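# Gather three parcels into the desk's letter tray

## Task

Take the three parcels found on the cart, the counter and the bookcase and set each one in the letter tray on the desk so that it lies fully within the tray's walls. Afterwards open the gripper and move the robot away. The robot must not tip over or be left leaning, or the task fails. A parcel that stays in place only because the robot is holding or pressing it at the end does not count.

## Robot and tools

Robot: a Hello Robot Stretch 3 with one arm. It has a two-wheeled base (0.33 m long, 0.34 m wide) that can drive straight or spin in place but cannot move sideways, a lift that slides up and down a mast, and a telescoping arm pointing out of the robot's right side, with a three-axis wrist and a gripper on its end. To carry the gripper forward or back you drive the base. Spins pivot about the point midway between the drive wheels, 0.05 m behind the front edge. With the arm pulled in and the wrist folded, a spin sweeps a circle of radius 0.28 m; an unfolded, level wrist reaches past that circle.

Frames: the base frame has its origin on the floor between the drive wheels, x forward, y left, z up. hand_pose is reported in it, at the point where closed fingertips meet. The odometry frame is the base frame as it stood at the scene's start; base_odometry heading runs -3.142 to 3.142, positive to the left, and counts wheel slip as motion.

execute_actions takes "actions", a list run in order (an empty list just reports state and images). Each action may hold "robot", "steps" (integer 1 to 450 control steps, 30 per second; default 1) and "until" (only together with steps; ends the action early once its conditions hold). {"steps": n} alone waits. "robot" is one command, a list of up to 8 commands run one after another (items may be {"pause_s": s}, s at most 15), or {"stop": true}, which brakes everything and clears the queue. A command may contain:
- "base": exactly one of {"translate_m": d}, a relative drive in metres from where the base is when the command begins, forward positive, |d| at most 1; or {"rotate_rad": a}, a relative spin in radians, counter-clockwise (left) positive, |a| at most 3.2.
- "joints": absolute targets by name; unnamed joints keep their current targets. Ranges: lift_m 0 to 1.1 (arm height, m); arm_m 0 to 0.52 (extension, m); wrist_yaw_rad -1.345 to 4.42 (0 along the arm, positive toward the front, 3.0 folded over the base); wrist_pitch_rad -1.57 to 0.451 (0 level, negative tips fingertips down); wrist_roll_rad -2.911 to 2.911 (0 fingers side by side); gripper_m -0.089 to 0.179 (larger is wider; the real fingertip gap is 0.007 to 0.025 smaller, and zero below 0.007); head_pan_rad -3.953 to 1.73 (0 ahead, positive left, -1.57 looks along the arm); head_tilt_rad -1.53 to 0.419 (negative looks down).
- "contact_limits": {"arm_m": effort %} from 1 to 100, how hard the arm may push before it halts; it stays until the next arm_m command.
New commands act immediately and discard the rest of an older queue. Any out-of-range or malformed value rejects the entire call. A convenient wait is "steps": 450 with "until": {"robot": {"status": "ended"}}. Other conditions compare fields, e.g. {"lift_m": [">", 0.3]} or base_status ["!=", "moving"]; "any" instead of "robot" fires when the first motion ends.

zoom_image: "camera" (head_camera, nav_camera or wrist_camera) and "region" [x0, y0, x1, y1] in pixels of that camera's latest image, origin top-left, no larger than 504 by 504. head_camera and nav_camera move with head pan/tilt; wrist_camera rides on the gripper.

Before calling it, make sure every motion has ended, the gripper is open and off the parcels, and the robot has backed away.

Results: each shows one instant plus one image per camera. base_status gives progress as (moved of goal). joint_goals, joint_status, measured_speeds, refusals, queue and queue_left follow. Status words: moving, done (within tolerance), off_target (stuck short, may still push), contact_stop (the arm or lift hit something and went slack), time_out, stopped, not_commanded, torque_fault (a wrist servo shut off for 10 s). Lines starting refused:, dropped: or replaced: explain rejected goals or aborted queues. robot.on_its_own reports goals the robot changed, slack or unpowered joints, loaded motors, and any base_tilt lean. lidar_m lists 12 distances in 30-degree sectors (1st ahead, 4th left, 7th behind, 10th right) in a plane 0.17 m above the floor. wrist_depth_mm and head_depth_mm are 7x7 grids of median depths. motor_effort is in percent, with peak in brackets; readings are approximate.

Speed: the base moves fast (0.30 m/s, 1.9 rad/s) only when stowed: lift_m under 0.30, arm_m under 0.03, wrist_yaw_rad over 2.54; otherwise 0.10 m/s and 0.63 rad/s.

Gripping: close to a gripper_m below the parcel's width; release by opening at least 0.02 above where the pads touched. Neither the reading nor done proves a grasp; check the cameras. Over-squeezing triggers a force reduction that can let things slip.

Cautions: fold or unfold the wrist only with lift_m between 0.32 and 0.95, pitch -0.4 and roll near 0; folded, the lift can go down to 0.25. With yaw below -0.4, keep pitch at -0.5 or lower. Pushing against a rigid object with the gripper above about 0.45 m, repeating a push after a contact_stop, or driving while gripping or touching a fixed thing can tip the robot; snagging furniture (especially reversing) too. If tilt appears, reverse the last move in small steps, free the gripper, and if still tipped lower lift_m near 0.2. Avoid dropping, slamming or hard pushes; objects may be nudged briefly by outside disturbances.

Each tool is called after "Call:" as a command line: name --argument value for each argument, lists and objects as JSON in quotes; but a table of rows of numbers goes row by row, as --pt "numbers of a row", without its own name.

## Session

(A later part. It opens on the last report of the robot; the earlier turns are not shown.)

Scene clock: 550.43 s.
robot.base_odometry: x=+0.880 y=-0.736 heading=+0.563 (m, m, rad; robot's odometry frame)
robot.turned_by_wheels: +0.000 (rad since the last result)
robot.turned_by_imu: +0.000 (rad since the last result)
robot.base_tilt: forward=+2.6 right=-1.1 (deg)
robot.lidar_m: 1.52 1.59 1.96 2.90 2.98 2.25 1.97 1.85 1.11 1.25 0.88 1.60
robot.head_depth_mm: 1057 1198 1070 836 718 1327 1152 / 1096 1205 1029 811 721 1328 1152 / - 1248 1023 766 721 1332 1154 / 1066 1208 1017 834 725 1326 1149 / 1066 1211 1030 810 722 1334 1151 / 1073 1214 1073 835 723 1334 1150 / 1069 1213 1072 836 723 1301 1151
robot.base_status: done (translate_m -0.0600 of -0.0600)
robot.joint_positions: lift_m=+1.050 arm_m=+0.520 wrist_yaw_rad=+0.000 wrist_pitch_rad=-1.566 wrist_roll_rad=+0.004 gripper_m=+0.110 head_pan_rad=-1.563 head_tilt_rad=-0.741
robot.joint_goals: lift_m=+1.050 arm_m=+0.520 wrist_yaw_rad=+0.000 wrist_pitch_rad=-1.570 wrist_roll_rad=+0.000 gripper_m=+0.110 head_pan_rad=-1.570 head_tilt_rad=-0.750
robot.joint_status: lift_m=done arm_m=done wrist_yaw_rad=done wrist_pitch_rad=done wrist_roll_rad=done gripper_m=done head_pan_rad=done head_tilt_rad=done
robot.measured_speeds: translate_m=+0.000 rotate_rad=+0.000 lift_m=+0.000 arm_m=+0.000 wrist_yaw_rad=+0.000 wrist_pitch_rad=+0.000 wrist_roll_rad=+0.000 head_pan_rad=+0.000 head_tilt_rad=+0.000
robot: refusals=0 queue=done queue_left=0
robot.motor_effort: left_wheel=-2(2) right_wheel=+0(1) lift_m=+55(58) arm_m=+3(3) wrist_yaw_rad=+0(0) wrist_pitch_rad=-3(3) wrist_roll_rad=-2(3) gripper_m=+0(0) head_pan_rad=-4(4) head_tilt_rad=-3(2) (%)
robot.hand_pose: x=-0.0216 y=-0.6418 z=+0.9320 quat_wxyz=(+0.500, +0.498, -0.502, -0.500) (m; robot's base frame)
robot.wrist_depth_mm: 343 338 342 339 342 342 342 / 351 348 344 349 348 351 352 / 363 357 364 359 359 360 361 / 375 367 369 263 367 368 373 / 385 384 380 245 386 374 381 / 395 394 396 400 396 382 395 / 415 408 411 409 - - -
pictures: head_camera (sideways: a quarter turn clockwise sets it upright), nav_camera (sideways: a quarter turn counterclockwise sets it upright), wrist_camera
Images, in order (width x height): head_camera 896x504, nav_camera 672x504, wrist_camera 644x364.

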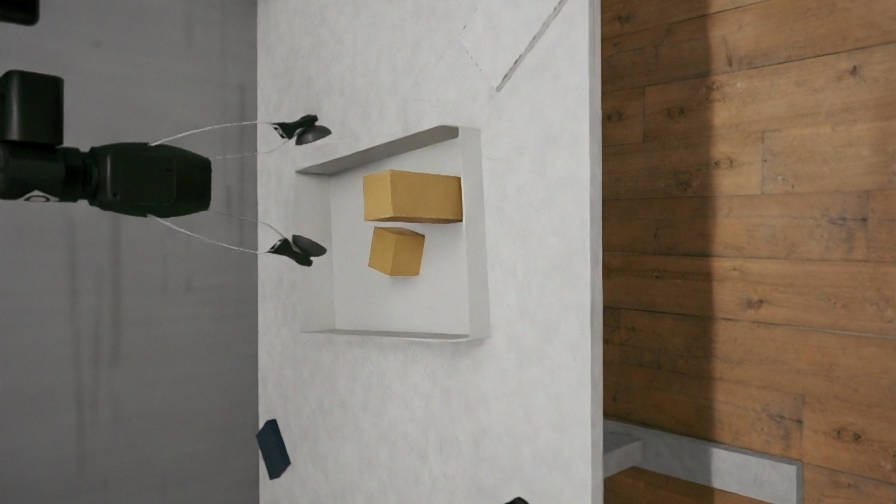

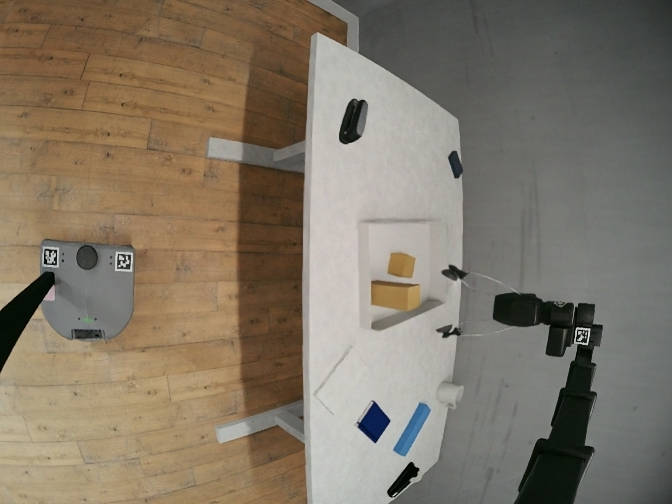

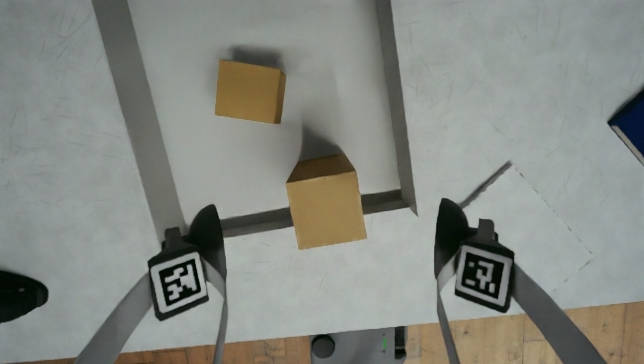

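Call:
execute_actions --actions '[{"robot": [{"joints": {"arm_m": 0.0}}, {"base": {"rotate_rad": -0.31}}, {"base": {"translate_m": -1.0}}], "steps": 450, "until": {"robot": {"status": "ended"}}}]'

Call:
execute_actions --actions '[{"robot": [{"base": {"translate_m": -0.616}}, {"base": {"rotate_rad": -1.27}}], "steps": 450, "until": {"robot": {"status": "ended"}}}]'

Scene clock: 583.13 s.
robot.base_odometry: x=+0.114 y=-0.934 heading=+0.253 (m, m, rad; robot's odometry frame)
robot.turned_by_wheels: -0.310 (rad since the last result)
robot.turned_by_imu: -0.309 (rad since the last result)
robot.base_tilt: forward=+2.8 right=-1.5 (deg)
robot.lidar_m: 2.28 2.26 2.27 2.64 2.63 1.50 1.18 1.47 1.63 1.53 1.07 1.57
robot.head_depth_mm: 1466 - - - - - - / 1426 - - - - - - / 1395 1582 1886 - - - - / 1369 1545 1778 1922 1572 1369 1152 / 1325 1494 1076 1809 1538 1335 1171 / 1289 1401 1076 1403 1568 1333 1155 / 1247 1357 1072 923 1570 1332 1152
robot.base_status: moving (translate_m -0.7904 of -1.0000)
robot.joint_positions: lift_m=+1.050 arm_m=+0.001 wrist_yaw_rad=+0.000 wrist_pitch_rad=-1.566 wrist_roll_rad=+0.004 gripper_m=+0.110 head_pan_rad=-1.563 head_tilt_rad=-0.741
robot.joint_goals: lift_m=+1.050 arm_m=+0.000 wrist_yaw_rad=+0.000 wrist_pitch_rad=-1.570 wrist_roll_rad=+0.000 gripper_m=+0.110 head_pan_rad=-1.570 head_tilt_rad=-0.750
robot.joint_status: lift_m=done arm_m=done wrist_yaw_rad=done wrist_pitch_rad=done wrist_roll_rad=done gripper_m=done head_pan_rad=done head_tilt_rad=done
robot.measured_speeds: translate_m=-0.100 rotate_rad=+0.000 lift_m=+0.000 arm_m=+0.000 wrist_yaw_rad=+0.000 wrist_pitch_rad=+0.000 wrist_roll_rad=+0.000 head_pan_rad=+0.000 head_tilt_rad=+0.000
robot: refusals=0 queue=running queue_left=0
robot.motor_effort: left_wheel=-1(9) right_wheel=-3(3) lift_m=+55(55) arm_m=-3(2) wrist_yaw_rad=-1(1) wrist_pitch_rad=-2(3) wrist_roll_rad=-2(2) gripper_m=+0(0) head_pan_rad=-5(4) head_tilt_rad=-3(3) (%)
robot.hand_pose: x=-0.0216 y=-0.1230 z=+0.9320 quat_wxyz=(+0.500, +0.498, -0.502, -0.500) (m; robot's base frame)
robot.wrist_depth_mm: - - - - - - - / - - - - - - - / - - - - - - - / - - - - - - - / - - - - - - - / - - - - - - - / - - - - - - -
pictures: head_camera (sideways: a quarter turn clockwise sets it upright), nav_camera (sideways: a quarter turn counterclockwise sets it upright), wrist_camera
Images, in order (width x height): head_camera 896x504, nav_camera 672x504, wrist_camera 644x364.

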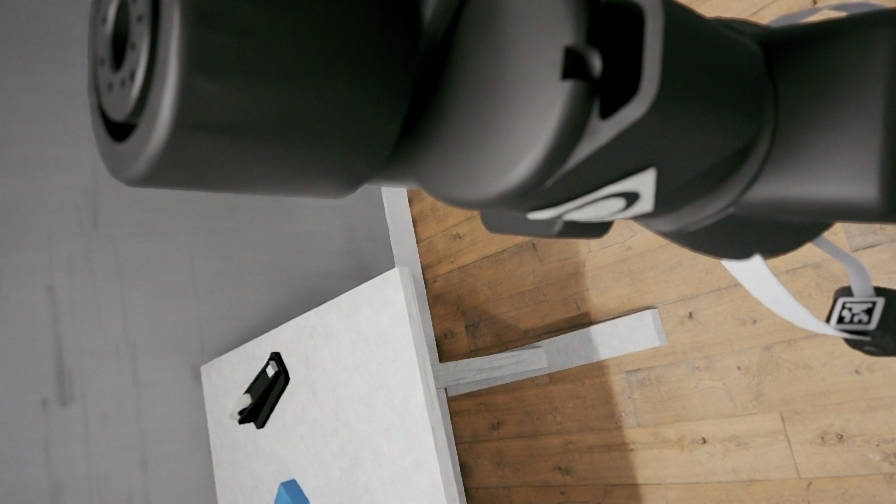

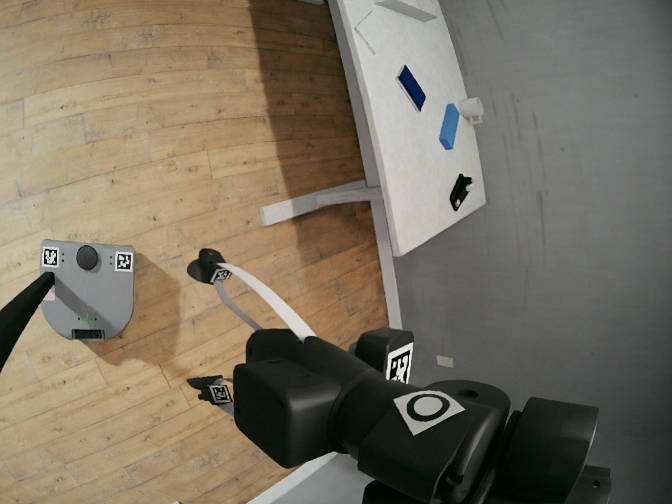

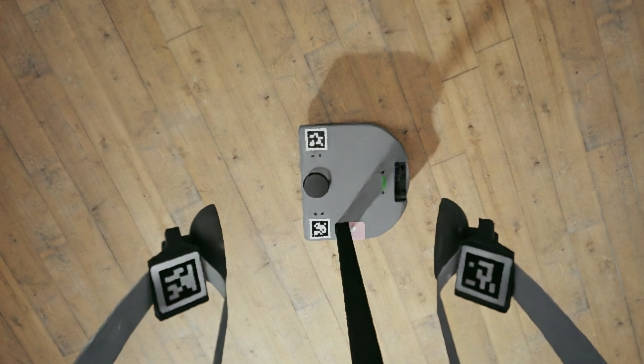

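Scene clock: 592.90 s.
robot.base_odometry: x=-0.482 y=-1.088 heading=-1.017 (m, m, rad; robot's odometry frame)
robot.turned_by_wheels: -1.270 (rad since the last result)
robot.turned_by_imu: -1.259 (rad since the last result)
robot.base_tilt: forward=+2.6 right=-1.2 (deg)
robot.lidar_m: 1.74 1.39 2.15 2.85 2.75 2.55 2.41 0.92 0.87 0.60 0.92 1.21
robot.head_depth_mm: 737 - - - - - - / 735 - - - - - - / 752 621 966 - - - - / 754 624 922 928 1291 1255 1148 / 752 822 949 1143 1436 1340 1175 / 753 853 990 1171 1433 1322 1147 / 752 853 987 1176 1443 1332 1154
robot.base_status: done (rotate_rad -1.2699 of -1.2700)
robot.joint_positions: lift_m=+1.050 arm_m=+0.001 wrist_yaw_rad=+0.000 wrist_pitch_rad=-1.566 wrist_roll_rad=+0.004 gripper_m=+0.110 head_pan_rad=-1.563 head_tilt_rad=-0.741
robot.joint_goals: lift_m=+1.050 arm_m=+0.000 wrist_yaw_rad=+0.000 wrist_pitch_rad=-1.570 wrist_roll_rad=+0.000 gripper_m=+0.110 head_pan_rad=-1.570 head_tilt_rad=-0.750
robot.joint_status: lift_m=done arm_m=done wrist_yaw_rad=done wrist_pitch_rad=done wrist_roll_rad=done gripper_m=done head_pan_rad=done head_tilt_rad=done
robot.measured_speeds: translate_m=+0.000 rotate_rad=+0.000 lift_m=+0.000 arm_m=+0.000 wrist_yaw_rad=+0.000 wrist_pitch_rad=+0.000 wrist_roll_rad=+0.000 head_pan_rad=+0.000 head_tilt_rad=+0.000
robot: refusals=0 queue=done queue_left=0
robot.motor_effort: left_wheel=+2(9) right_wheel=-2(4) lift_m=+55(55) arm_m=-3(3) wrist_yaw_rad=-1(1) wrist_pitch_rad=-3(2) wrist_roll_rad=-2(2) gripper_m=-1(0) head_pan_rad=-4(4) head_tilt_rad=-3(3) (%)
robot.hand_pose: x=-0.0216 y=-0.1230 z=+0.9320 quat_wxyz=(+0.500, +0.498, -0.502, -0.500) (m; robot's base frame)
robot.wrist_depth_mm: - - - - - - - / - - - - - - - / - - - - - - - / - - - - - - - / - - - - - - - / - - - - - - - / - - - - - - -
pictures: head_camera (sideways: a quarter turn clockwise sets it upright), nav_camera (sideways: a quarter turn counterclockwise sets it upright), wrist_camera
Images, in order (width x height): head_camera 896x504, nav_camera 672x504, wrist_camera 644x364.

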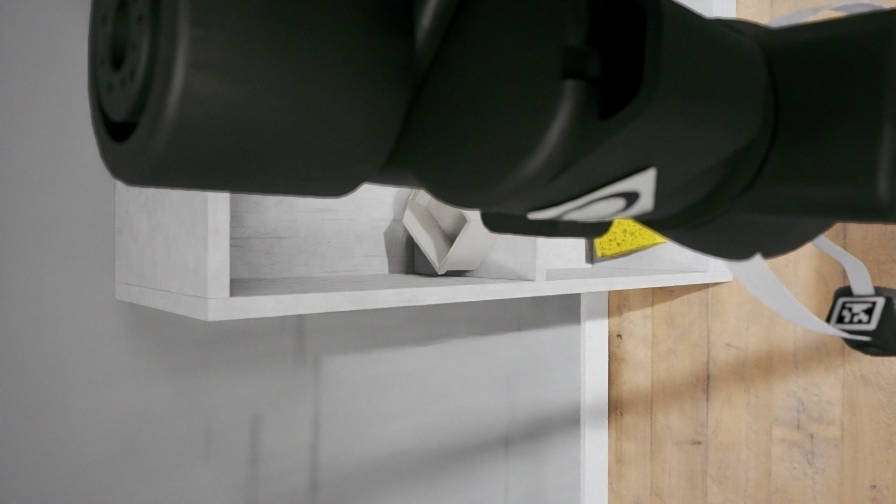

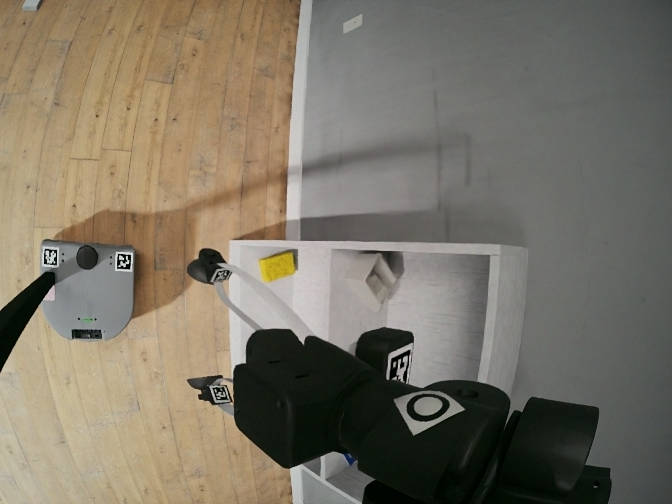

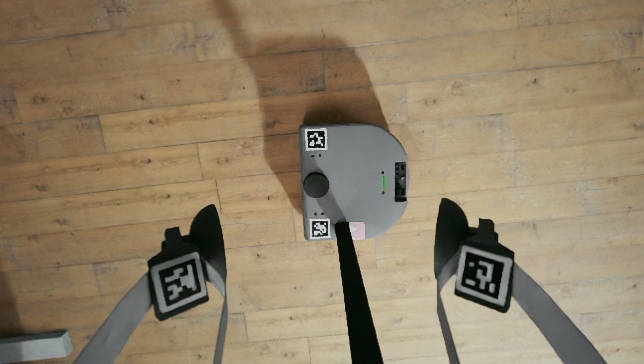

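Call:
execute_actions --actions '[{"robot": {"joints": {"wrist_pitch_rad": -0.2, "head_tilt_rad": -0.35, "lift_m": 1.0}}, "steps": 300, "until": {"robot": {"status": "ended"}}}]'

Scene clock: 597.67 s.
robot.base_odometry: x=-0.482 y=-1.088 heading=-1.017 (m, m, rad; robot's odometry frame)
robot.turned_by_wheels: +0.000 (rad since the last result)
robot.turned_by_imu: +0.000 (rad since the last result)
robot.base_tilt: forward=+2.5 right=-1.2 (deg)
robot.lidar_m: 1.73 1.39 2.15 2.86 2.75 2.55 2.41 0.93 0.87 0.60 0.92 1.20
robot.head_depth_mm: 741 797 850 692 930 - - / 746 796 852 746 918 - - / 749 794 854 743 926 - - / 745 794 852 741 936 904 827 / 747 797 854 896 973 1051 1162 / 746 793 853 920 994 1079 1195 / 747 793 851 916 993 1084 1195
robot.base_status: done (rotate_rad -1.2699 of -1.2700)
robot.joint_positions: lift_m=+1.000 arm_m=+0.001 wrist_yaw_rad=+0.001 wrist_pitch_rad=-0.223 wrist_roll_rad=+0.004 gripper_m=+0.110 head_pan_rad=-1.563 head_tilt_rad=-0.359
robot.joint_goals: lift_m=+1.000 arm_m=+0.000 wrist_yaw_rad=+0.000 wrist_pitch_rad=-0.200 wrist_roll_rad=+0.000 gripper_m=+0.110 head_pan_rad=-1.570 head_tilt_rad=-0.350
robot.joint_status: lift_m=done arm_m=done wrist_yaw_rad=done wrist_pitch_rad=done wrist_roll_rad=done gripper_m=done head_pan_rad=done head_tilt_rad=done
robot.measured_speeds: translate_m=+0.000 rotate_rad=+0.000 lift_m=+0.000 arm_m=+0.000 wrist_yaw_rad=+0.000 wrist_pitch_rad=+0.000 wrist_roll_rad=+0.000 head_pan_rad=+0.000 head_tilt_rad=+0.000
robot: refusals=0 queue=done queue_left=0
robot.motor_effort: left_wheel=+2(2) right_wheel=-2(2) lift_m=+30(56) arm_m=-3(2) wrist_yaw_rad=-1(1) wrist_pitch_rad=+12(11) wrist_roll_rad=-2(2) gripper_m=-1(1) head_pan_rad=-4(4) head_tilt_rad=+2(19) (%)
robot.hand_pose: x=-0.0214 y=-0.3906 z=+1.0590 quat_wxyz=(+0.702, +0.079, -0.704, -0.079) (m; robot's base frame)
robot.wrist_depth_mm: 562 571 586 593 597 611 453 / 594 598 609 626 630 640 479 / 623 631 420 402 387 427 409 / 664 676 561 670 689 701 703 / 721 724 521 708 737 750 738 / 766 772 634 759 764 791 705 / 818 847 845 617 651 633 623
pictures: head_camera (sideways: a quarter turn clockwise sets it upright), nav_camera (sideways: a quarter turn counterclockwise sets it upright), wrist_camera
Images, in order (width x height): head_camera 896x504, nav_camera 672x504, wrist_camera 644x364.

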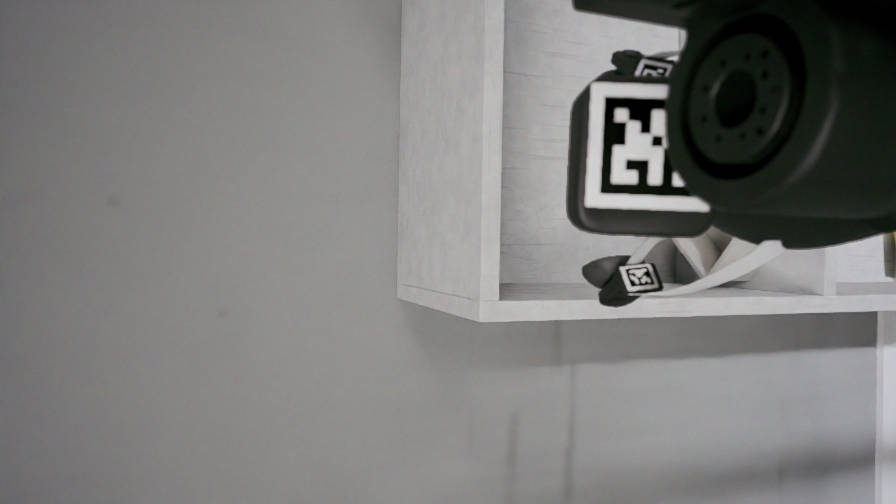

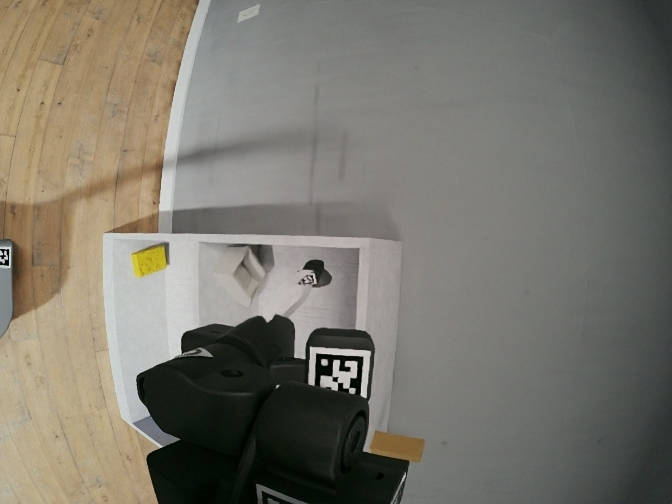

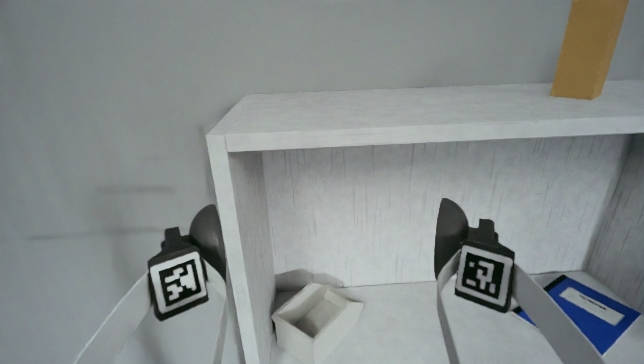

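Call:
execute_actions --actions '[{"robot": {"base": {"translate_m": -0.34}}, "steps": 300, "until": {"robot": {"status": "ended"}}}]'

Scene clock: 604.67 s.
robot.base_odometry: x=-0.661 y=-0.799 heading=-1.017 (m, m, rad; robot's odometry frame)
robot.turned_by_wheels: +0.000 (rad since the last result)
robot.turned_by_imu: -0.001 (rad since the last result)
robot.base_tilt: forward=+2.6 right=-1.2 (deg)
robot.lidar_m: 2.07 1.70 2.35 2.84 2.90 2.19 2.08 1.40 0.72 0.72 0.73 1.23
robot.head_depth_mm: 764 815 874 751 952 - - / 762 816 853 720 942 - - / 764 811 855 708 942 - - / 763 814 872 740 957 951 1160 / 765 814 875 736 971 943 1160 / 765 817 876 734 970 911 1165 / 762 818 874 730 970 903 1030
robot.base_status: done (translate_m -0.3400 of -0.3400)
robot.joint_positions: lift_m=+1.000 arm_m=+0.001 wrist_yaw_rad=+0.001 wrist_pitch_rad=-0.222 wrist_roll_rad=+0.004 gripper_m=+0.110 head_pan_rad=-1.563 head_tilt_rad=-0.359
robot.joint_goals: lift_m=+1.000 arm_m=+0.000 wrist_yaw_rad=+0.000 wrist_pitch_rad=-0.200 wrist_roll_rad=+0.000 gripper_m=+0.110 head_pan_rad=-1.570 head_tilt_rad=-0.350
robot.joint_status: lift_m=done arm_m=done wrist_yaw_rad=done wrist_pitch_rad=done wrist_roll_rad=done gripper_m=done head_pan_rad=done head_tilt_rad=done
robot.measured_speeds: translate_m=+0.000 rotate_rad=+0.000 lift_m=+0.000 arm_m=+0.000 wrist_yaw_rad=+0.000 wrist_pitch_rad=+0.000 wrist_roll_rad=+0.000 head_pan_rad=+0.000 head_tilt_rad=+0.000
robot: refusals=0 queue=done queue_left=0
robot.motor_effort: left_wheel=+2(6) right_wheel=-1(5) lift_m=+30(30) arm_m=-2(2) wrist_yaw_rad=-1(1) wrist_pitch_rad=+12(12) wrist_roll_rad=-2(2) gripper_m=+0(0) head_pan_rad=-4(4) head_tilt_rad=+4(4) (%)
robot.hand_pose: x=-0.0214 y=-0.3906 z=+1.0591 quat_wxyz=(+0.702, +0.079, -0.704, -0.079) (m; robot's base frame)
robot.wrist_depth_mm: 578 589 597 596 624 636 651 / 603 622 632 555 645 674 689 / 398 387 419 407 441 425 717 / 555 662 677 679 700 555 788 / 540 690 734 735 754 523 855 / 537 699 757 770 766 495 924 / 522 615 648 647 626 614 -
pictures: head_camera (sideways: a quarter turn clockwise sets it upright), nav_camera (sideways: a quarter turn counterclockwise sets it upright), wrist_camera
Images, in order (width x height): head_camera 896x504, nav_camera 672x504, wrist_camera 644x364.

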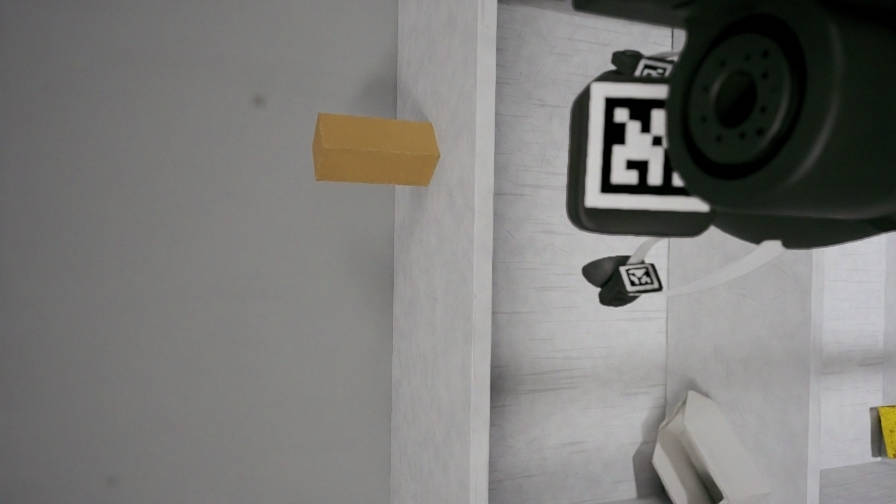

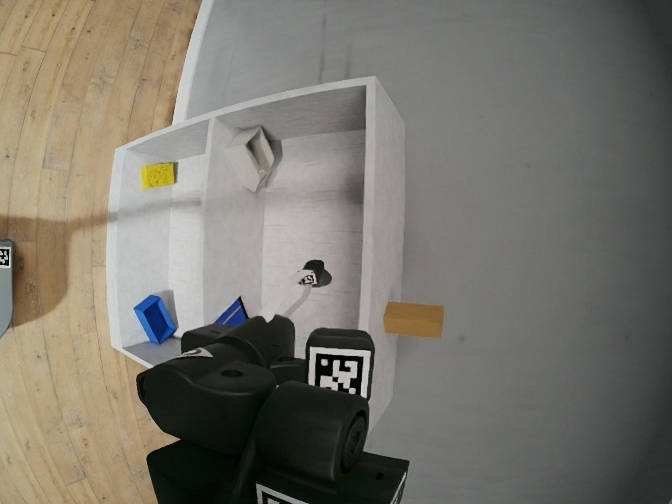

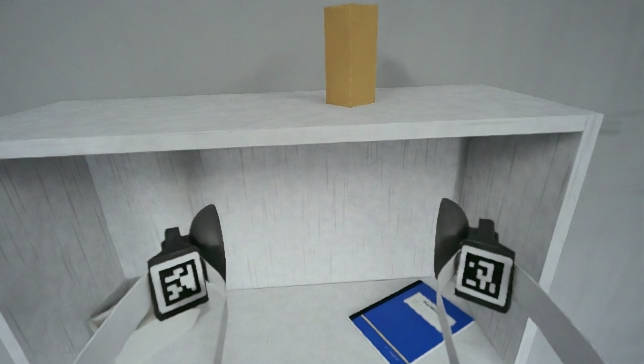

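Call:
execute_actions --actions '[{"robot": [{"base": {"translate_m": -0.033}, "joints": {"wrist_pitch_rad": -0.08, "lift_m": 0.98, "gripper_m": 0.14}}, {"joints": {"arm_m": 0.28}}], "steps": 400, "until": {"robot": {"status": "ended"}}}]'

Scene clock: 629.30 s.
robot.base_odometry: x=-0.678 y=-0.771 heading=-1.017 (m, m, rad; robot's odometry frame)
robot.turned_by_wheels: +0.000 (rad since the last result)
robot.turned_by_imu: -0.047 (rad since the last result)
robot.base_tilt: forward=+2.5 right=-1.2 (deg)
robot.lidar_m: 2.11 1.74 2.37 2.84 2.87 2.18 2.03 1.49 0.70 0.71 0.75 1.18
robot.head_depth_mm: 781 831 890 - 866 866 834 / 775 828 882 - 1000 951 1053 / 772 823 864 - 992 950 1163 / 771 818 859 726 966 959 1150 / 764 814 871 754 960 957 1152 / 761 810 866 747 955 954 829 / 756 807 861 747 953 916 828
robot.base_status: done (translate_m -0.0330 of -0.0330)
robot.joint_positions: lift_m=+0.980 arm_m=+0.280 wrist_yaw_rad=+0.009 wrist_pitch_rad=-0.061 wrist_roll_rad=+0.003 gripper_m=+0.140 head_pan_rad=-1.564 head_tilt_rad=-0.352
robot.joint_goals: lift_m=+0.980 arm_m=+0.280 wrist_yaw_rad=+0.000 wrist_pitch_rad=-0.080 wrist_roll_rad=+0.000 gripper_m=+0.140 head_pan_rad=-1.570 head_tilt_rad=-0.350
robot.joint_status: lift_m=done arm_m=done wrist_yaw_rad=done wrist_pitch_rad=done wrist_roll_rad=done gripper_m=done head_pan_rad=done head_tilt_rad=done
robot.measured_speeds: translate_m=+0.000 rotate_rad=+0.000 lift_m=+0.000 arm_m=+0.000 wrist_yaw_rad=+0.000 wrist_pitch_rad=+0.000 wrist_roll_rad=+0.000 head_pan_rad=+0.000 head_tilt_rad=+0.000
robot: refusals=0 queue=done queue_left=0
robot.motor_effort: left_wheel=+4(58) right_wheel=-3(16) lift_m=+35(37) arm_m=+2(16) wrist_yaw_rad=-8(27) wrist_pitch_rad=-11(53) wrist_roll_rad=-2(8) gripper_m=-2(87) head_pan_rad=-3(4) head_tilt_rad=+1(3) (%)
robot.hand_pose: x=-0.0192 y=-0.6790 z=+1.0793 quat_wxyz=(+0.706, +0.025, -0.707, -0.019) (m; robot's base frame)
robot.wrist_depth_mm: 348 353 359 370 384 396 412 / 358 368 211 209 403 413 423 / 370 379 225 216 416 430 441 / 374 387 296 224 345 332 451 / 233 249 219 212 216 228 206 / 165 - 161 159 157 - 152 / - 127 125 124 123 121 124
pictures: head_camera (sideways: a quarter turn clockwise sets it upright), nav_camera (sideways: a quarter turn counterclockwise sets it upright), wrist_camera
Images, in order (width x height): head_camera 896x504, nav_camera 672x504, wrist_camera 644x364.

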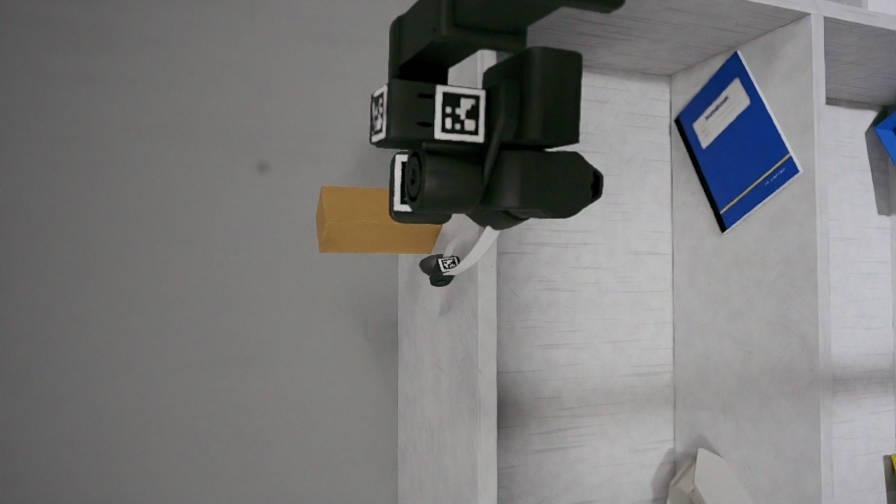

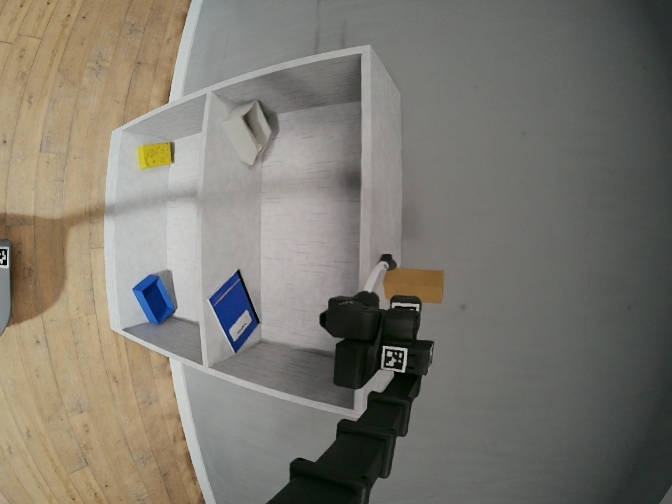

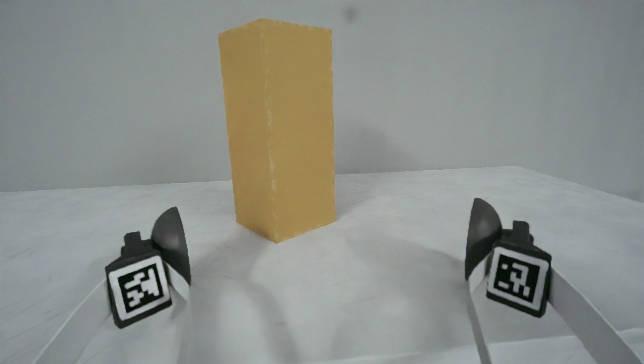

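Call:
execute_actions --actions '[{"robot": {"base": {"translate_m": 0.034}}, "steps": 200, "until": {"robot": {"status": "ended"}}}]'

Scene clock: 637.30 s.
robot.base_odometry: x=-0.660 y=-0.800 heading=-1.018 (m, m, rad; robot's odometry frame)
robot.turned_by_wheels: -0.001 (rad since the last result)
robot.turned_by_imu: -0.001 (rad since the last result)
robot.base_tilt: forward=+2.5 right=-1.1 (deg)
robot.lidar_m: 2.08 1.71 2.36 2.84 2.88 2.22 2.07 1.48 0.71 0.71 0.73 1.18
robot.head_depth_mm: 779 827 887 - 956 899 851 / 771 826 880 - 994 949 1161 / 769 818 853 - 985 963 1156 / 764 814 868 757 960 960 1147 / 761 809 867 752 959 956 829 / 756 806 860 748 955 955 829 / 754 802 857 747 946 905 827
robot.base_status: done (translate_m +0.0340 of +0.0340)
robot.joint_positions: lift_m=+0.980 arm_m=+0.280 wrist_yaw_rad=-0.019 wrist_pitch_rad=-0.061 wrist_roll_rad=+0.001 gripper_m=+0.140 head_pan_rad=-1.564 head_tilt_rad=-0.352
robot.joint_goals: lift_m=+0.980 arm_m=+0.280 wrist_yaw_rad=+0.000 wrist_pitch_rad=-0.080 wrist_roll_rad=+0.000 gripper_m=+0.140 head_pan_rad=-1.570 head_tilt_rad=-0.350
robot.joint_status: lift_m=done arm_m=done wrist_yaw_rad=done wrist_pitch_rad=done wrist_roll_rad=done gripper_m=done head_pan_rad=done head_tilt_rad=done
robot.measured_speeds: translate_m=+0.000 rotate_rad=+0.000 lift_m=+0.000 arm_m=+0.000 wrist_yaw_rad=+0.000 wrist_pitch_rad=+0.000 wrist_roll_rad=+0.000 head_pan_rad=+0.000 head_tilt_rad=+0.000
robot: refusals=0 queue=done queue_left=0
robot.on_its_own: wrist_yaw_rad is at rest, and its effort (+17) is outside its rest range (-12 to +12)
robot.motor_effort: left_wheel=-8(10) right_wheel=+7(9) lift_m=+35(35) arm_m=+2(1) wrist_yaw_rad=+17(18) wrist_pitch_rad=-11(11) wrist_roll_rad=-1(2) gripper_m=+1(2) head_pan_rad=-4(4) head_tilt_rad=+1(1) (%)
robot.hand_pose: x=-0.0264 y=-0.6790 z=+1.0794 quat_wxyz=(+0.706, +0.015, -0.707, -0.029) (m; robot's base frame)
robot.wrist_depth_mm: 336 345 358 200 386 403 421 / 347 362 370 194 402 415 440 / 360 373 385 203 417 434 458 / 366 376 363 211 345 338 466 / 231 247 225 209 217 229 208 / 165 - 160 159 156 147 152 / - 126 126 124 123 122 125
pictures: head_camera (sideways: a quarter turn clockwise sets it upright), nav_camera (sideways: a quarter turn counterclockwise sets it upright), wrist_camera
Images, in order (width x height): head_camera 896x504, nav_camera 672x504, wrist_camera 644x364.

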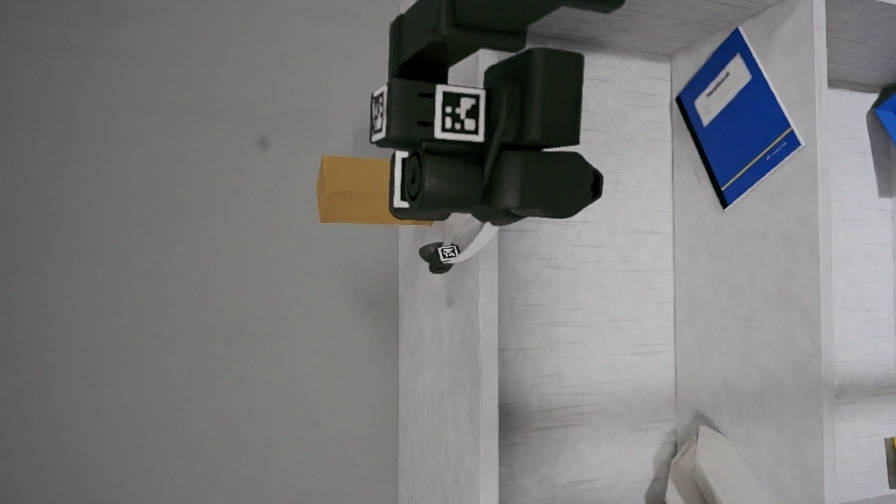

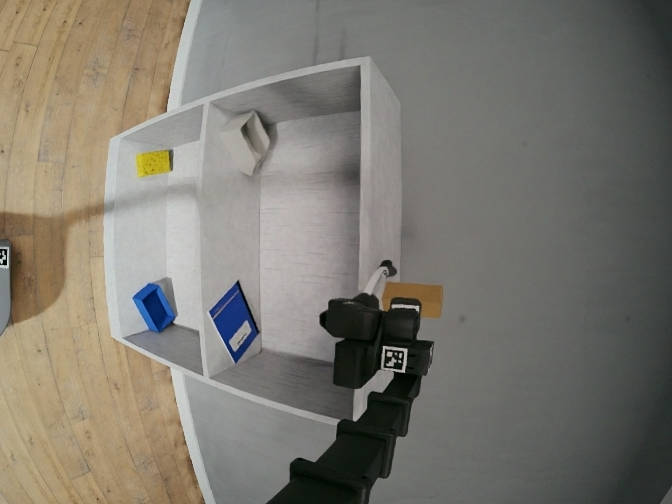

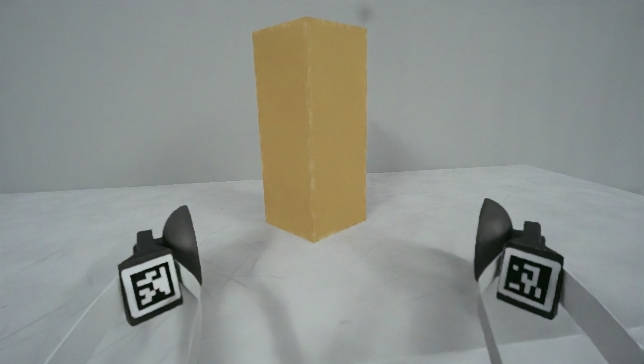

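Call:
execute_actions --actions '[{"robot": {"joints": {"lift_m": 1.02}}, "steps": 200, "until": {"robot": {"status": "ended"}}}]'

Scene clock: 640.87 s.
robot.base_odometry: x=-0.660 y=-0.800 heading=-1.017 (m, m, rad; robot's odometry frame)
robot.turned_by_wheels: +0.000 (rad since the last result)
robot.turned_by_imu: +0.001 (rad since the last result)
robot.base_tilt: forward=+2.5 right=-1.1 (deg)
robot.lidar_m: 2.08 1.70 2.36 2.84 2.88 2.22 2.07 1.47 0.71 0.72 0.73 1.18
robot.head_depth_mm: 776 830 873 768 954 902 849 / 771 824 862 - 971 949 1158 / 766 818 856 - 976 960 1154 / 765 818 873 743 964 957 1150 / 762 811 867 752 959 954 832 / 759 807 860 748 953 953 829 / 753 802 854 744 951 903 826
robot.base_status: done (translate_m +0.0340 of +0.0340)
robot.joint_positions: lift_m=+1.020 arm_m=+0.280 wrist_yaw_rad=-0.002 wrist_pitch_rad=-0.097 wrist_roll_rad=+0.001 gripper_m=+0.140 head_pan_rad=-1.564 head_tilt_rad=-0.352
robot.joint_goals: lift_m=+1.020 arm_m=+0.280 wrist_yaw_rad=+0.000 wrist_pitch_rad=-0.080 wrist_roll_rad=+0.000 gripper_m=+0.140 head_pan_rad=-1.570 head_tilt_rad=-0.350
robot.joint_status: lift_m=done arm_m=done wrist_yaw_rad=done wrist_pitch_rad=done wrist_roll_rad=done gripper_m=done head_pan_rad=done head_tilt_rad=done
robot.measured_speeds: translate_m=+0.000 rotate_rad=+0.000 lift_m=+0.000 arm_m=+0.000 wrist_yaw_rad=+0.000 wrist_pitch_rad=+0.000 wrist_roll_rad=+0.000 head_pan_rad=+0.000 head_tilt_rad=+0.000
robot: refusals=0 queue=done queue_left=0
robot.motor_effort: left_wheel=+0(9) right_wheel=-1(7) lift_m=+55(56) arm_m=+2(2) wrist_yaw_rad=+2(17) wrist_pitch_rad=+9(11) wrist_roll_rad=-1(1) gripper_m=+0(2) head_pan_rad=-4(4) head_tilt_rad=+1(0) (%)
robot.hand_pose: x=-0.0221 y=-0.6774 z=+1.1095 quat_wxyz=(+0.706, +0.034, -0.707, -0.036) (m; robot's base frame)
robot.wrist_depth_mm: 336 347 358 367 382 394 407 / 348 360 368 204 394 414 424 / 363 377 388 202 415 433 446 / 375 391 400 214 422 424 473 / 297 314 288 225 274 289 267 / 218 - 212 209 206 195 205 / - 169 168 166 164 162 161
pictures: head_camera (sideways: a quarter turn clockwise sets it upright), nav_camera (sideways: a quarter turn counterclockwise sets it upright), wrist_camera
Images, in order (width x height): head_camera 896x504, nav_camera 672x504, wrist_camera 644x364.

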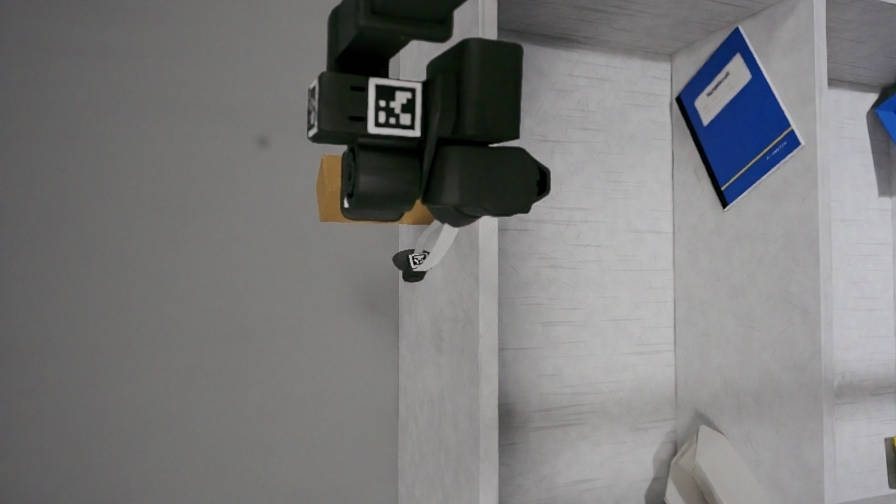

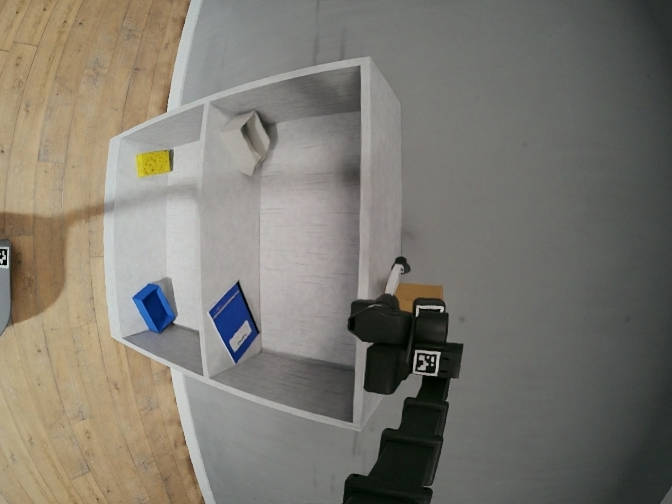

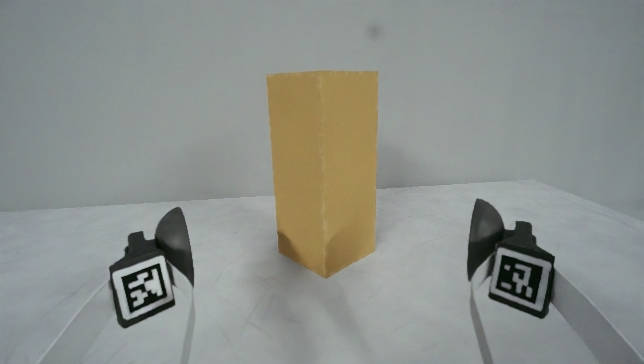

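Call:
execute_actions --actions '[{"robot": {"joints": {"arm_m": 0.40}}, "steps": 200, "until": {"robot": {"status": "ended"}}}]'

Scene clock: 645.57 s.
robot.base_odometry: x=-0.660 y=-0.800 heading=-1.017 (m, m, rad; robot's odometry frame)
robot.turned_by_wheels: +0.000 (rad since the last result)
robot.turned_by_imu: +0.000 (rad since the last result)
robot.base_tilt: forward=+2.5 right=-1.2 (deg)
robot.lidar_m: 2.08 1.70 2.36 2.84 2.88 2.22 2.07 1.47 0.71 0.72 0.73 1.18
robot.head_depth_mm: 777 832 872 706 952 903 852 / 773 824 862 678 971 950 1161 / 770 819 857 650 965 959 1155 / 765 814 872 739 963 960 1148 / 761 811 869 752 962 957 831 / 757 805 862 746 952 951 832 / 753 801 857 746 948 906 827
robot.base_status: done (translate_m +0.0340 of +0.0340)
robot.joint_positions: lift_m=+1.020 arm_m=+0.400 wrist_yaw_rad=-0.001 wrist_pitch_rad=-0.098 wrist_roll_rad=+0.001 gripper_m=+0.140 head_pan_rad=-1.564 head_tilt_rad=-0.352
robot.joint_goals: lift_m=+1.020 arm_m=+0.400 wrist_yaw_rad=+0.000 wrist_pitch_rad=-0.080 wrist_roll_rad=+0.000 gripper_m=+0.140 head_pan_rad=-1.570 head_tilt_rad=-0.350
robot.joint_status: lift_m=done arm_m=done wrist_yaw_rad=done wrist_pitch_rad=done wrist_roll_rad=done gripper_m=done head_pan_rad=done head_tilt_rad=done
robot.measured_speeds: translate_m=+0.000 rotate_rad=+0.000 lift_m=+0.000 arm_m=+0.000 wrist_yaw_rad=+0.000 wrist_pitch_rad=+0.000 wrist_roll_rad=+0.000 head_pan_rad=+0.000 head_tilt_rad=+0.000
robot: refusals=0 queue=done queue_left=0
robot.motor_effort: left_wheel=-1(0) right_wheel=-1(0) lift_m=+55(55) arm_m=+3(5) wrist_yaw_rad=+1(2) wrist_pitch_rad=+10(9) wrist_roll_rad=-1(1) gripper_m=+0(1) head_pan_rad=-4(4) head_tilt_rad=+0(1) (%)
robot.hand_pose: x=-0.0218 y=-0.7973 z=+1.1093 quat_wxyz=(+0.706, +0.034, -0.707, -0.035) (m; robot's base frame)
robot.wrist_depth_mm: 235 242 249 258 265 275 284 / 246 253 95 71 87 287 300 / 255 261 100 74 92 303 313 / 266 273 108 78 98 316 331 / 278 282 115 83 104 290 264 / 216 - 156 87 111 194 205 / - 168 154 92 119 161 160
pictures: head_camera (sideways: a quarter turn clockwise sets it upright), nav_camera (sideways: a quarter turn counterclockwise sets it upright), wrist_camera
Images, in order (width x height): head_camera 896x504, nav_camera 672x504, wrist_camera 644x364.

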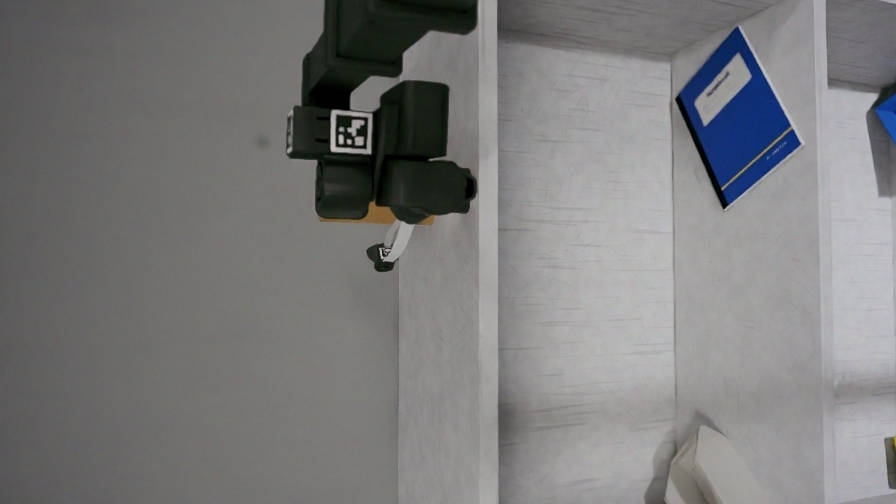

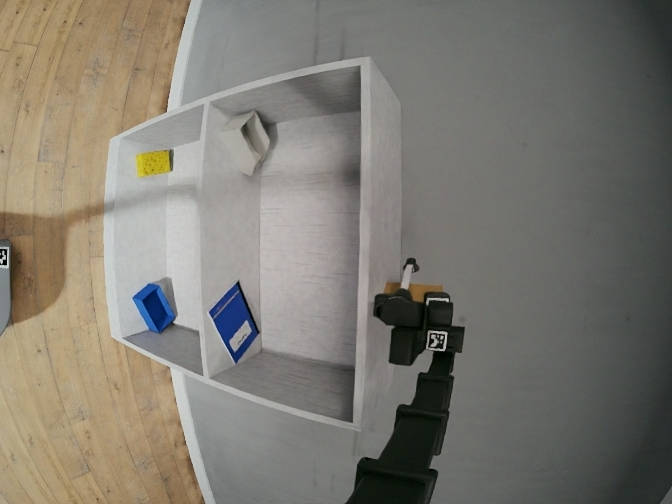

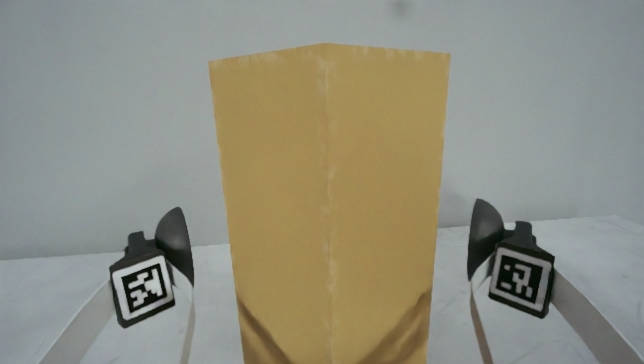

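Call:
execute_actions --actions '[{"robot": {"joints": {"gripper_m": 0.02}}, "steps": 150, "until": {"robot": {"status": "ended"}}}]'

Scene clock: 649.83 s.
robot.base_odometry: x=-0.660 y=-0.800 heading=-1.017 (m, m, rad; robot's odometry frame)
robot.turned_by_wheels: +0.000 (rad since the last result)
robot.turned_by_imu: +0.000 (rad since the last result)
robot.base_tilt: forward=+2.5 right=-1.2 (deg)
robot.lidar_m: 2.08 1.70 2.36 2.84 2.88 2.21 2.07 1.48 0.71 0.72 0.73 1.18
robot.head_depth_mm: 774 827 872 706 951 900 851 / 771 825 862 677 970 949 1163 / 768 819 859 650 968 960 1158 / 765 815 866 754 961 957 1149 / 761 810 865 750 958 955 831 / 756 807 864 747 951 949 830 / 755 802 858 745 948 903 830
robot.base_status: done (translate_m +0.0340 of +0.0340)
robot.joint_positions: lift_m=+1.020 arm_m=+0.400 wrist_yaw_rad=-0.002 wrist_pitch_rad=-0.096 wrist_roll_rad=+0.001 gripper_m=+0.021 head_pan_rad=-1.564 head_tilt_rad=-0.352
robot.joint_goals: lift_m=+1.020 arm_m=+0.400 wrist_yaw_rad=+0.000 wrist_pitch_rad=-0.080 wrist_roll_rad=+0.000 gripper_m=+0.020 head_pan_rad=-1.570 head_tilt_rad=-0.350
robot.joint_status: lift_m=done arm_m=done wrist_yaw_rad=done wrist_pitch_rad=done wrist_roll_rad=done gripper_m=done head_pan_rad=done head_tilt_rad=done
robot.measured_speeds: translate_m=+0.000 rotate_rad=+0.000 lift_m=+0.000 arm_m=+0.000 wrist_yaw_rad=+0.000 wrist_pitch_rad=+0.000 wrist_roll_rad=+0.000 head_pan_rad=+0.000 head_tilt_rad=+0.000
robot: refusals=0 queue=done queue_left=0
robot.motor_effort: left_wheel=+0(2) right_wheel=+0(0) lift_m=+53(55) arm_m=+2(2) wrist_yaw_rad=+2(4) wrist_pitch_rad=+9(10) wrist_roll_rad=-1(1) gripper_m=-22(100) head_pan_rad=-4(4) head_tilt_rad=+1(0) (%)
robot.hand_pose: x=-0.0220 y=-0.7975 z=+1.1098 quat_wxyz=(+0.706, +0.033, -0.706, -0.035) (m; robot's base frame)
robot.wrist_depth_mm: 235 243 250 257 267 275 285 / 244 251 107 88 102 289 297 / 256 261 116 91 106 304 311 / 265 273 130 95 111 316 330 / 278 283 120 99 112 272 267 / 217 215 113 103 119 203 201 / 171 170 161 108 152 163 160
pictures: head_camera (sideways: a quarter turn clockwise sets it upright), nav_camera (sideways: a quarter turn counterclockwise sets it upright), wrist_camera
Images, in order (width x height): head_camera 896x504, nav_camera 672x504, wrist_camera 644x364.

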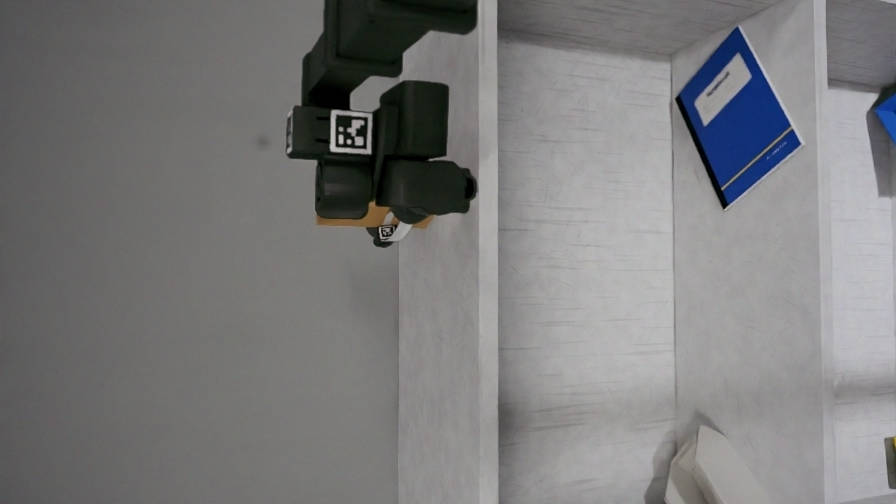

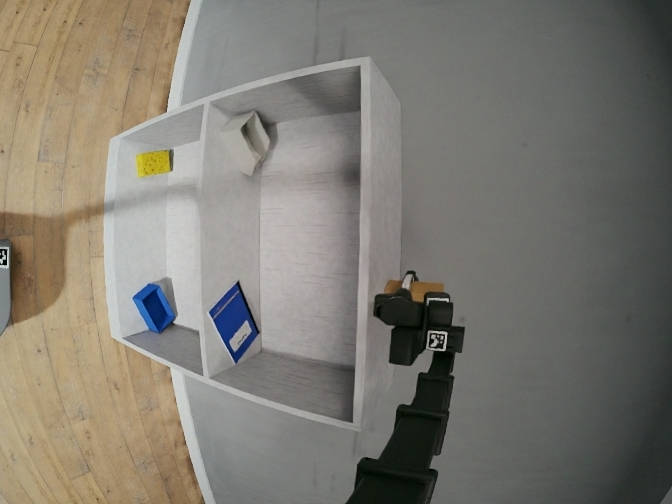

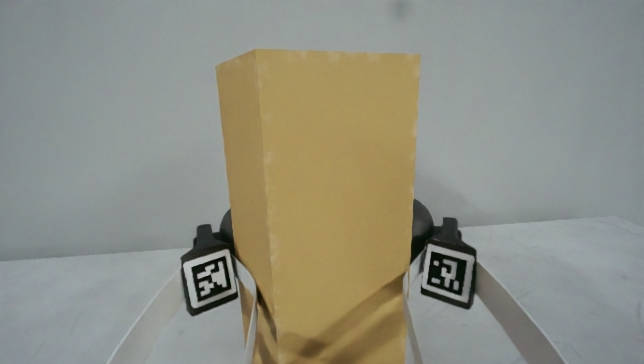

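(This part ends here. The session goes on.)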